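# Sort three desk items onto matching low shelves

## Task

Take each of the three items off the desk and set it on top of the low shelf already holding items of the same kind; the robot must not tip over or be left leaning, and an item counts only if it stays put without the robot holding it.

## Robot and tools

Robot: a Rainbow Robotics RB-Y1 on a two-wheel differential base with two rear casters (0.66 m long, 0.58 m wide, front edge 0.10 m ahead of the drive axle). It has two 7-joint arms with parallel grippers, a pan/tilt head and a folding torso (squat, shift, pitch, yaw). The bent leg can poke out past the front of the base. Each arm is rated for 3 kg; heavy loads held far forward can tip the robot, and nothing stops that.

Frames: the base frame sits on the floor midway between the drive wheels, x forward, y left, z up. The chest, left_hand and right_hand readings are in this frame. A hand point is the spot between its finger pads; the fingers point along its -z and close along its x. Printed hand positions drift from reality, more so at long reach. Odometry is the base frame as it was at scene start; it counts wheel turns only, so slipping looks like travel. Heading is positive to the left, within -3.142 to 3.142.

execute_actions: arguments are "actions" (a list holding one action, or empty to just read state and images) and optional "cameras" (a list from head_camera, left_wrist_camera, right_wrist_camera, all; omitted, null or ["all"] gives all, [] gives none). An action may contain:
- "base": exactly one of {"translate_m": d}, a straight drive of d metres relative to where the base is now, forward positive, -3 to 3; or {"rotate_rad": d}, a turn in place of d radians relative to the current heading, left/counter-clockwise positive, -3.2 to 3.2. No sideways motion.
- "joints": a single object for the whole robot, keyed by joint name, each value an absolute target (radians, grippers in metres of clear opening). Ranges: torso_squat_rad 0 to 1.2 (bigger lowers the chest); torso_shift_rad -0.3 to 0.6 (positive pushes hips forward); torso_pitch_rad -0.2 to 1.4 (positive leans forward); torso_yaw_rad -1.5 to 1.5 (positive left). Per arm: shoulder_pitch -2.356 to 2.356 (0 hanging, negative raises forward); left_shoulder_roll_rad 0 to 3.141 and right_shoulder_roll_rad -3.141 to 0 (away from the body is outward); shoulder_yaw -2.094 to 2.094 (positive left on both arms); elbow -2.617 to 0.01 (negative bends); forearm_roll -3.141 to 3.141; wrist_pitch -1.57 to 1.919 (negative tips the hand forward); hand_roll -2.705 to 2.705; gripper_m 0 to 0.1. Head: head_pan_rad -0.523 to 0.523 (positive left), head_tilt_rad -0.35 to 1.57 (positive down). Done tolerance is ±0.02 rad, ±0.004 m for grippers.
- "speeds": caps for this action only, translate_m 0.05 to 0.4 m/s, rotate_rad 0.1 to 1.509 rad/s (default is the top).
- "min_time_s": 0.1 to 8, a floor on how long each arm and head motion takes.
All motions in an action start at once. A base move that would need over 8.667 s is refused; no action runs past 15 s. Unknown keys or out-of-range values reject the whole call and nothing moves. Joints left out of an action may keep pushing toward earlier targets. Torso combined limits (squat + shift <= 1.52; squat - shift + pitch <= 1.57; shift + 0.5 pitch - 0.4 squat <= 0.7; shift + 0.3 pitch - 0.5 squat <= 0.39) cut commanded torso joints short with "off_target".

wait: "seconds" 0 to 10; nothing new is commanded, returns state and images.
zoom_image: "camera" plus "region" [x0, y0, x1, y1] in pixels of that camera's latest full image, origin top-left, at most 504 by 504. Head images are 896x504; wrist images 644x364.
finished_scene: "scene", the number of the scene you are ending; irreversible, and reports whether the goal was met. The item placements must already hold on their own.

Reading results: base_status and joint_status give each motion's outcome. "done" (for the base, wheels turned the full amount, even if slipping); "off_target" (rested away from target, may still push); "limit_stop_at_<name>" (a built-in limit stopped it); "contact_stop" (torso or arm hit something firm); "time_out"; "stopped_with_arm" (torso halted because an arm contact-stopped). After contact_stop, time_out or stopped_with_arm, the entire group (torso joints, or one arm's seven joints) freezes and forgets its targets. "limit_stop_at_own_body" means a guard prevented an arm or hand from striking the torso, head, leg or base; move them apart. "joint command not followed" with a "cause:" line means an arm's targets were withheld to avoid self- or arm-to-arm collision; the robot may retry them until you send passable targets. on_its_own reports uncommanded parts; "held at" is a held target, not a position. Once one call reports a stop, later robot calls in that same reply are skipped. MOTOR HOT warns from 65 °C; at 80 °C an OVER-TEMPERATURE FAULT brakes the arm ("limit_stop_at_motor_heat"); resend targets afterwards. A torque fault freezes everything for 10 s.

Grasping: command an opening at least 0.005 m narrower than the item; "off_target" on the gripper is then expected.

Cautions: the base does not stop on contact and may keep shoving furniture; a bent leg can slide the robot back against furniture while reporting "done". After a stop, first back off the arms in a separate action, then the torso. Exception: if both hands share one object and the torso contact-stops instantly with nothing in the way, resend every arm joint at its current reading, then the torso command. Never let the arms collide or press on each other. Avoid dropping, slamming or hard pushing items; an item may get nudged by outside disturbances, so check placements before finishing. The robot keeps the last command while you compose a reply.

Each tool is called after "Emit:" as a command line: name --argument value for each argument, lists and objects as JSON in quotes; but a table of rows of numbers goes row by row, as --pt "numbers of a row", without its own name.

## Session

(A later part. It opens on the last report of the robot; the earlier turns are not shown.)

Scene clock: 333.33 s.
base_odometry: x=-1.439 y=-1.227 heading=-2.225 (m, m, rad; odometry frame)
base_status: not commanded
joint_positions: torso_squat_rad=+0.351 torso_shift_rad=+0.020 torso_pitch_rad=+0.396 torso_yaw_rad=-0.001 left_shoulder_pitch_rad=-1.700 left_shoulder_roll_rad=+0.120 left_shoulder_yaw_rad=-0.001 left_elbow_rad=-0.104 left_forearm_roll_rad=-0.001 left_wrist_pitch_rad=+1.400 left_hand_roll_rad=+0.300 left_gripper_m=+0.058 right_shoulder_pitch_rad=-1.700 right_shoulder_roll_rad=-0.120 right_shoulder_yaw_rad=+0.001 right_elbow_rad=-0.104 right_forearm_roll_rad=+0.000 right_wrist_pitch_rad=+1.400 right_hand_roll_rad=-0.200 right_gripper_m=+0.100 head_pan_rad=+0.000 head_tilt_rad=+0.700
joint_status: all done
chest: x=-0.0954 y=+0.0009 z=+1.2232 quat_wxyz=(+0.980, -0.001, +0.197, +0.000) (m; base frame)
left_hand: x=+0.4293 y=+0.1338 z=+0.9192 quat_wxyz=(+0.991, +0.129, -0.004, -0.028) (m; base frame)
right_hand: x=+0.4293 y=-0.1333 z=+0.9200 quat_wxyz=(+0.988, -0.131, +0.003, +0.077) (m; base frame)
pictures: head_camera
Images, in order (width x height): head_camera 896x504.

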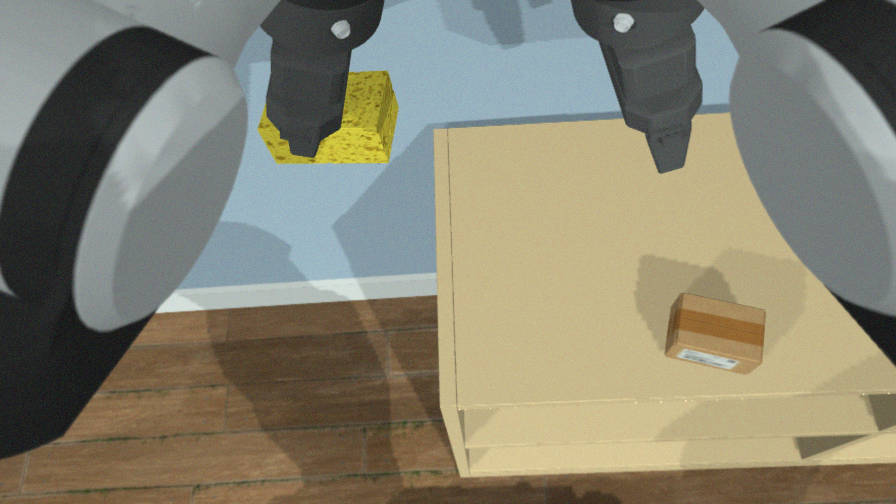

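Emit:
execute_actions --actions '[{"base":{"translate_m":-0.3}}]' --cameras '[]'

Emit:
execute_actions --actions '[{"base":{"rotate_rad":-2.707}}]' --cameras '[]'

Emit:
execute_actions --actions '[{"base":{"translate_m":2.37}}]' --cameras '[]'

Emit:
execute_actions --actions '[{"base":{"rotate_rad":1.135}}]' --cameras '["head_camera"]'

Scene clock: 340.33 s.
base_odometry: x=-1.256 y=-0.989 heading=-2.225 (m, m, rad; odometry frame)
base_status: done
joint_positions: torso_squat_rad=+0.351 torso_shift_rad=+0.020 torso_pitch_rad=+0.396 torso_yaw_rad=-0.001 left_shoulder_pitch_rad=-1.700 left_shoulder_roll_rad=+0.120 left_shoulder_yaw_rad=-0.001 left_elbow_rad=-0.104 left_forearm_roll_rad=-0.001 left_wrist_pitch_rad=+1.400 left_hand_roll_rad=+0.300 left_gripper_m=+0.058 right_shoulder_pitch_rad=-1.700 right_shoulder_roll_rad=-0.120 right_shoulder_yaw_rad=+0.001 right_elbow_rad=-0.104 right_forearm_roll_rad=+0.000 right_wrist_pitch_rad=+1.400 right_hand_roll_rad=-0.200 right_gripper_m=+0.100 head_pan_rad=+0.000 head_tilt_rad=+0.700
joint_status: not commanded
chest: x=-0.0955 y=+0.0009 z=+1.2232 quat_wxyz=(+0.980, -0.001, +0.197, +0.000) (m; base frame)
left_hand: x=+0.4292 y=+0.1338 z=+0.9192 quat_wxyz=(+0.991, +0.129, -0.004, -0.028) (m; base frame)
right_hand: x=+0.4292 y=-0.1333 z=+0.9199 quat_wxyz=(+0.988, -0.131, +0.003, +0.077) (m; base frame)
pictures: none
No camera images: the call's "cameras" was empty. Leave "cameras" out to get every camera's image.

Scene clock: 345.33 s.
base_odometry: x=-1.256 y=-0.989 heading=+1.352 (m, m, rad; odometry frame)
base_status: done
joint_positions: torso_squat_rad=+0.351 torso_shift_rad=+0.020 torso_pitch_rad=+0.396 torso_yaw_rad=-0.001 left_shoulder_pitch_rad=-1.700 left_shoulder_roll_rad=+0.120 left_shoulder_yaw_rad=-0.001 left_elbow_rad=-0.104 left_forearm_roll_rad=-0.001 left_wrist_pitch_rad=+1.400 left_hand_roll_rad=+0.300 left_gripper_m=+0.058 right_shoulder_pitch_rad=-1.700 right_shoulder_roll_rad=-0.120 right_shoulder_yaw_rad=+0.001 right_elbow_rad=-0.104 right_forearm_roll_rad=+0.000 right_wrist_pitch_rad=+1.400 right_hand_roll_rad=-0.200 right_gripper_m=+0.100 head_pan_rad=+0.000 head_tilt_rad=+0.700
joint_status: not commanded
chest: x=-0.0954 y=+0.0009 z=+1.2232 quat_wxyz=(+0.980, -0.001, +0.197, +0.000) (m; base frame)
left_hand: x=+0.4292 y=+0.1338 z=+0.9192 quat_wxyz=(+0.991, +0.129, -0.004, -0.028) (m; base frame)
right_hand: x=+0.4292 y=-0.1334 z=+0.9199 quat_wxyz=(+0.988, -0.131, +0.003, +0.077) (m; base frame)
pictures: none
No camera images: the call's "cameras" was empty. Leave "cameras" out to get every camera's image.

Scene clock: 352.63 s.
base_odometry: x=-0.741 y=+1.325 heading=+1.352 (m, m, rad; odometry frame)
base_status: done
joint_positions: torso_squat_rad=+0.351 torso_shift_rad=+0.020 torso_pitch_rad=+0.396 torso_yaw_rad=-0.001 left_shoulder_pitch_rad=-1.700 left_shoulder_roll_rad=+0.120 left_shoulder_yaw_rad=-0.001 left_elbow_rad=-0.104 left_forearm_roll_rad=-0.001 left_wrist_pitch_rad=+1.400 left_hand_roll_rad=+0.300 left_gripper_m=+0.058 right_shoulder_pitch_rad=-1.700 right_shoulder_roll_rad=-0.120 right_shoulder_yaw_rad=+0.001 right_elbow_rad=-0.104 right_forearm_roll_rad=+0.000 right_wrist_pitch_rad=+1.400 right_hand_roll_rad=-0.200 right_gripper_m=+0.100 head_pan_rad=+0.000 head_tilt_rad=+0.700
joint_status: not commanded
chest: x=-0.0954 y=+0.0009 z=+1.2232 quat_wxyz=(+0.980, -0.001, +0.197, +0.000) (m; base frame)
left_hand: x=+0.4292 y=+0.1338 z=+0.9192 quat_wxyz=(+0.991, +0.129, -0.004, -0.028) (m; base frame)
right_hand: x=+0.4292 y=-0.1334 z=+0.9199 quat_wxyz=(+0.988, -0.131, +0.003, +0.077) (m; base frame)
pictures: none
No camera images: the call's "cameras" was empty. Leave "cameras" out to get every camera's image.

Scene clock: 355.97 s.
base_odometry: x=-0.741 y=+1.324 heading=+2.486 (m, m, rad; odometry frame)
base_status: done
joint_positions: torso_squat_rad=+0.351 torso_shift_rad=+0.020 torso_pitch_rad=+0.396 torso_yaw_rad=-0.001 left_shoulder_pitch_rad=-1.700 left_shoulder_roll_rad=+0.120 left_shoulder_yaw_rad=-0.001 left_elbow_rad=-0.104 left_forearm_roll_rad=-0.001 left_wrist_pitch_rad=+1.400 left_hand_roll_rad=+0.300 left_gripper_m=+0.058 right_shoulder_pitch_rad=-1.700 right_shoulder_roll_rad=-0.120 right_shoulder_yaw_rad=+0.001 right_elbow_rad=-0.104 right_forearm_roll_rad=+0.000 right_wrist_pitch_rad=+1.400 right_hand_roll_rad=-0.200 right_gripper_m=+0.100 head_pan_rad=+0.000 head_tilt_rad=+0.700
joint_status: not commanded
chest: x=-0.0954 y=+0.0009 z=+1.2232 quat_wxyz=(+0.980, -0.001, +0.197, +0.000) (m; base frame)
left_hand: x=+0.4292 y=+0.1338 z=+0.9192 quat_wxyz=(+0.991, +0.129, -0.004, -0.028) (m; base frame)
right_hand: x=+0.4292 y=-0.1334 z=+0.9199 quat_wxyz=(+0.988, -0.131, +0.003, +0.077) (m; base frame)
pictures: head_camera
Images, in order (width x height): head_camera 896x504.

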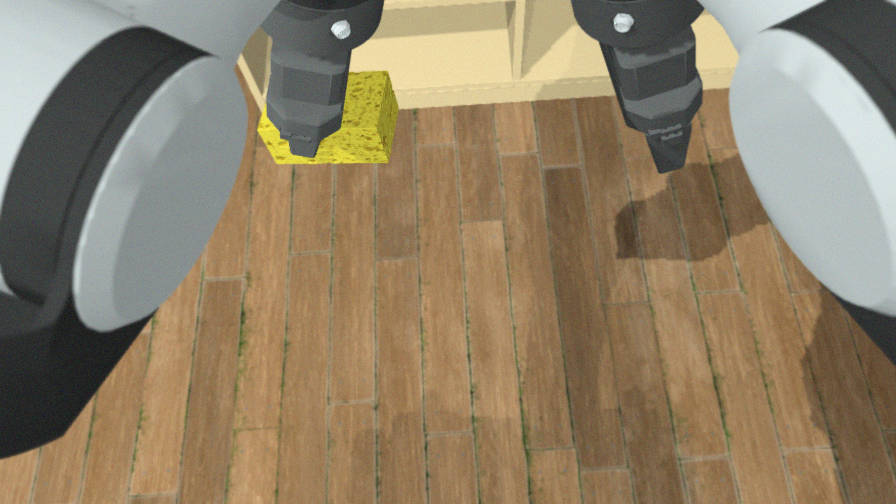

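Emit:
execute_actions --actions '[{"base":{"translate_m":0.88},"joints":{"left_shoulder_roll_rad":0.22}}]' --cameras '["head_camera"]'

Scene clock: 361.67 s.
base_odometry: x=-1.439 y=+1.861 heading=+2.486 (m, m, rad; odometry frame)
base_status: done
joint_positions: torso_squat_rad=+0.351 torso_shift_rad=+0.020 torso_pitch_rad=+0.396 torso_yaw_rad=-0.001 left_shoulder_pitch_rad=-1.700 left_shoulder_roll_rad=+0.220 left_shoulder_yaw_rad=-0.001 left_elbow_rad=-0.104 left_forearm_roll_rad=-0.001 left_wrist_pitch_rad=+1.400 left_hand_roll_rad=+0.300 left_gripper_m=+0.058 right_shoulder_pitch_rad=-1.700 right_shoulder_roll_rad=-0.120 right_shoulder_yaw_rad=+0.001 right_elbow_rad=-0.104 right_forearm_roll_rad=+0.000 right_wrist_pitch_rad=+1.400 right_hand_roll_rad=-0.200 right_gripper_m=+0.100 head_pan_rad=+0.000 head_tilt_rad=+0.700
joint_status: all done
chest: x=-0.0954 y=+0.0009 z=+1.2232 quat_wxyz=(+0.980, -0.001, +0.197, +0.000) (m; base frame)
left_hand: x=+0.4472 y=+0.1886 z=+0.9347 quat_wxyz=(+0.990, +0.142, -0.014, +0.019) (m; base frame)
right_hand: x=+0.4292 y=-0.1333 z=+0.9198 quat_wxyz=(+0.988, -0.131, +0.003, +0.077) (m; base frame)
pictures: head_camera
Images, in order (width x height): head_camera 896x504.

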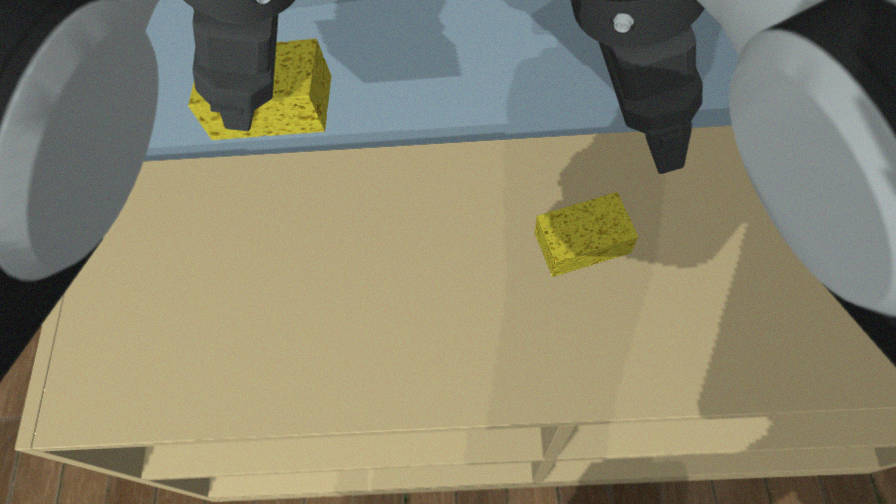

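Emit:
execute_actions --actions '[{"joints":{"left_shoulder_pitch_rad":-1.15,"left_wrist_pitch_rad":0.85},"min_time_s":1.5}]' --cameras '[]'

Emit:
execute_actions --actions '[{"joints":{"left_gripper_m":0.1}}]' --cameras '[]'

Emit:
execute_actions --actions '[{"joints":{"left_shoulder_pitch_rad":-1.7,"left_wrist_pitch_rad":1.4}}]' --cameras '["head_camera"]'

Scene clock: 366.17 s.
base_odometry: x=-1.439 y=+1.861 heading=+2.486 (m, m, rad; odometry frame)
base_status: not commanded
joint_positions: torso_squat_rad=+0.351 torso_shift_rad=+0.020 torso_pitch_rad=+0.396 torso_yaw_rad=-0.001 left_shoulder_pitch_rad=-1.150 left_shoulder_roll_rad=+0.220 left_shoulder_yaw_rad=-0.001 left_elbow_rad=-0.104 left_forearm_roll_rad=-0.001 left_wrist_pitch_rad=+0.850 left_hand_roll_rad=+0.300 left_gripper_m=+0.058 right_shoulder_pitch_rad=-1.700 right_shoulder_roll_rad=-0.120 right_shoulder_yaw_rad=+0.001 right_elbow_rad=-0.104 right_forearm_roll_rad=+0.000 right_wrist_pitch_rad=+1.400 right_hand_roll_rad=-0.200 right_gripper_m=+0.100 head_pan_rad=+0.000 head_tilt_rad=+0.700
joint_status: all done
chest: x=-0.0954 y=+0.0009 z=+1.2232 quat_wxyz=(+0.980, -0.001, +0.197, +0.000) (m; base frame)
left_hand: x=+0.3159 y=+0.2729 z=+0.6933 quat_wxyz=(+0.993, +0.112, -0.011, +0.037) (m; base frame)
right_hand: x=+0.4292 y=-0.1333 z=+0.9198 quat_wxyz=(+0.988, -0.131, +0.003, +0.077) (m; base frame)
pictures: none
No camera images: the call's "cameras" was empty. Leave "cameras" out to get every camera's image.

Scene clock: 367.33 s.
base_odometry: x=-1.439 y=+1.861 heading=+2.486 (m, m, rad; odometry frame)
base_status: not commanded
joint_positions: torso_squat_rad=+0.351 torso_shift_rad=+0.020 torso_pitch_rad=+0.396 torso_yaw_rad=-0.001 left_shoulder_pitch_rad=-1.150 left_shoulder_roll_rad=+0.220 left_shoulder_yaw_rad=-0.001 left_elbow_rad=-0.104 left_forearm_roll_rad=-0.001 left_wrist_pitch_rad=+0.850 left_hand_roll_rad=+0.300 left_gripper_m=+0.099 right_shoulder_pitch_rad=-1.700 right_shoulder_roll_rad=-0.120 right_shoulder_yaw_rad=+0.001 right_elbow_rad=-0.104 right_forearm_roll_rad=+0.000 right_wrist_pitch_rad=+1.400 right_hand_roll_rad=-0.200 right_gripper_m=+0.100 head_pan_rad=+0.000 head_tilt_rad=+0.700
joint_status: all done
chest: x=-0.0954 y=+0.0009 z=+1.2232 quat_wxyz=(+0.980, -0.001, +0.197, +0.000) (m; base frame)
left_hand: x=+0.3159 y=+0.2729 z=+0.6933 quat_wxyz=(+0.993, +0.112, -0.011, +0.037) (m; base frame)
right_hand: x=+0.4292 y=-0.1333 z=+0.9198 quat_wxyz=(+0.988, -0.131, +0.003, +0.077) (m; base frame)
pictures: none
No camera images: the call's "cameras" was empty. Leave "cameras" out to get every camera's image.

Scene clock: 368.57 s.
base_odometry: x=-1.439 y=+1.861 heading=+2.486 (m, m, rad; odometry frame)
base_status: not commanded
joint_positions: torso_squat_rad=+0.351 torso_shift_rad=+0.020 torso_pitch_rad=+0.396 torso_yaw_rad=-0.001 left_shoulder_pitch_rad=-1.700 left_shoulder_roll_rad=+0.220 left_shoulder_yaw_rad=-0.001 left_elbow_rad=-0.105 left_forearm_roll_rad=-0.001 left_wrist_pitch_rad=+1.400 left_hand_roll_rad=+0.300 left_gripper_m=+0.099 right_shoulder_pitch_rad=-1.700 right_shoulder_roll_rad=-0.120 right_shoulder_yaw_rad=+0.001 right_elbow_rad=-0.104 right_forearm_roll_rad=+0.000 right_wrist_pitch_rad=+1.400 right_hand_roll_rad=-0.200 right_gripper_m=+0.100 head_pan_rad=+0.000 head_tilt_rad=+0.700
joint_status: all done
chest: x=-0.0954 y=+0.0009 z=+1.2232 quat_wxyz=(+0.980, -0.001, +0.197, +0.000) (m; base frame)
left_hand: x=+0.4473 y=+0.1885 z=+0.9349 quat_wxyz=(+0.990, +0.142, -0.015, +0.019) (m; base frame)
right_hand: x=+0.4292 y=-0.1334 z=+0.9199 quat_wxyz=(+0.988, -0.131, +0.003, +0.077) (m; base frame)
pictures: head_camera
Images, in order (width x height): head_camera 896x504.

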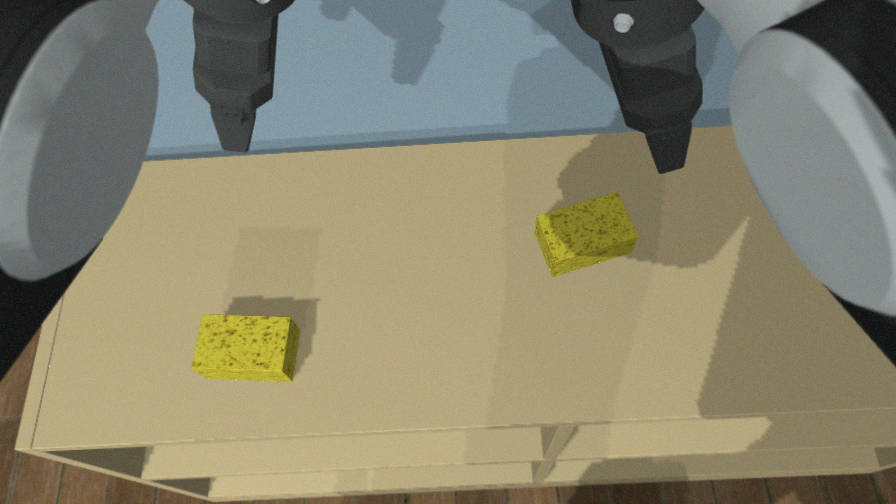

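Emit:
finished_scene --scene 1

The scene is finished: the task was done.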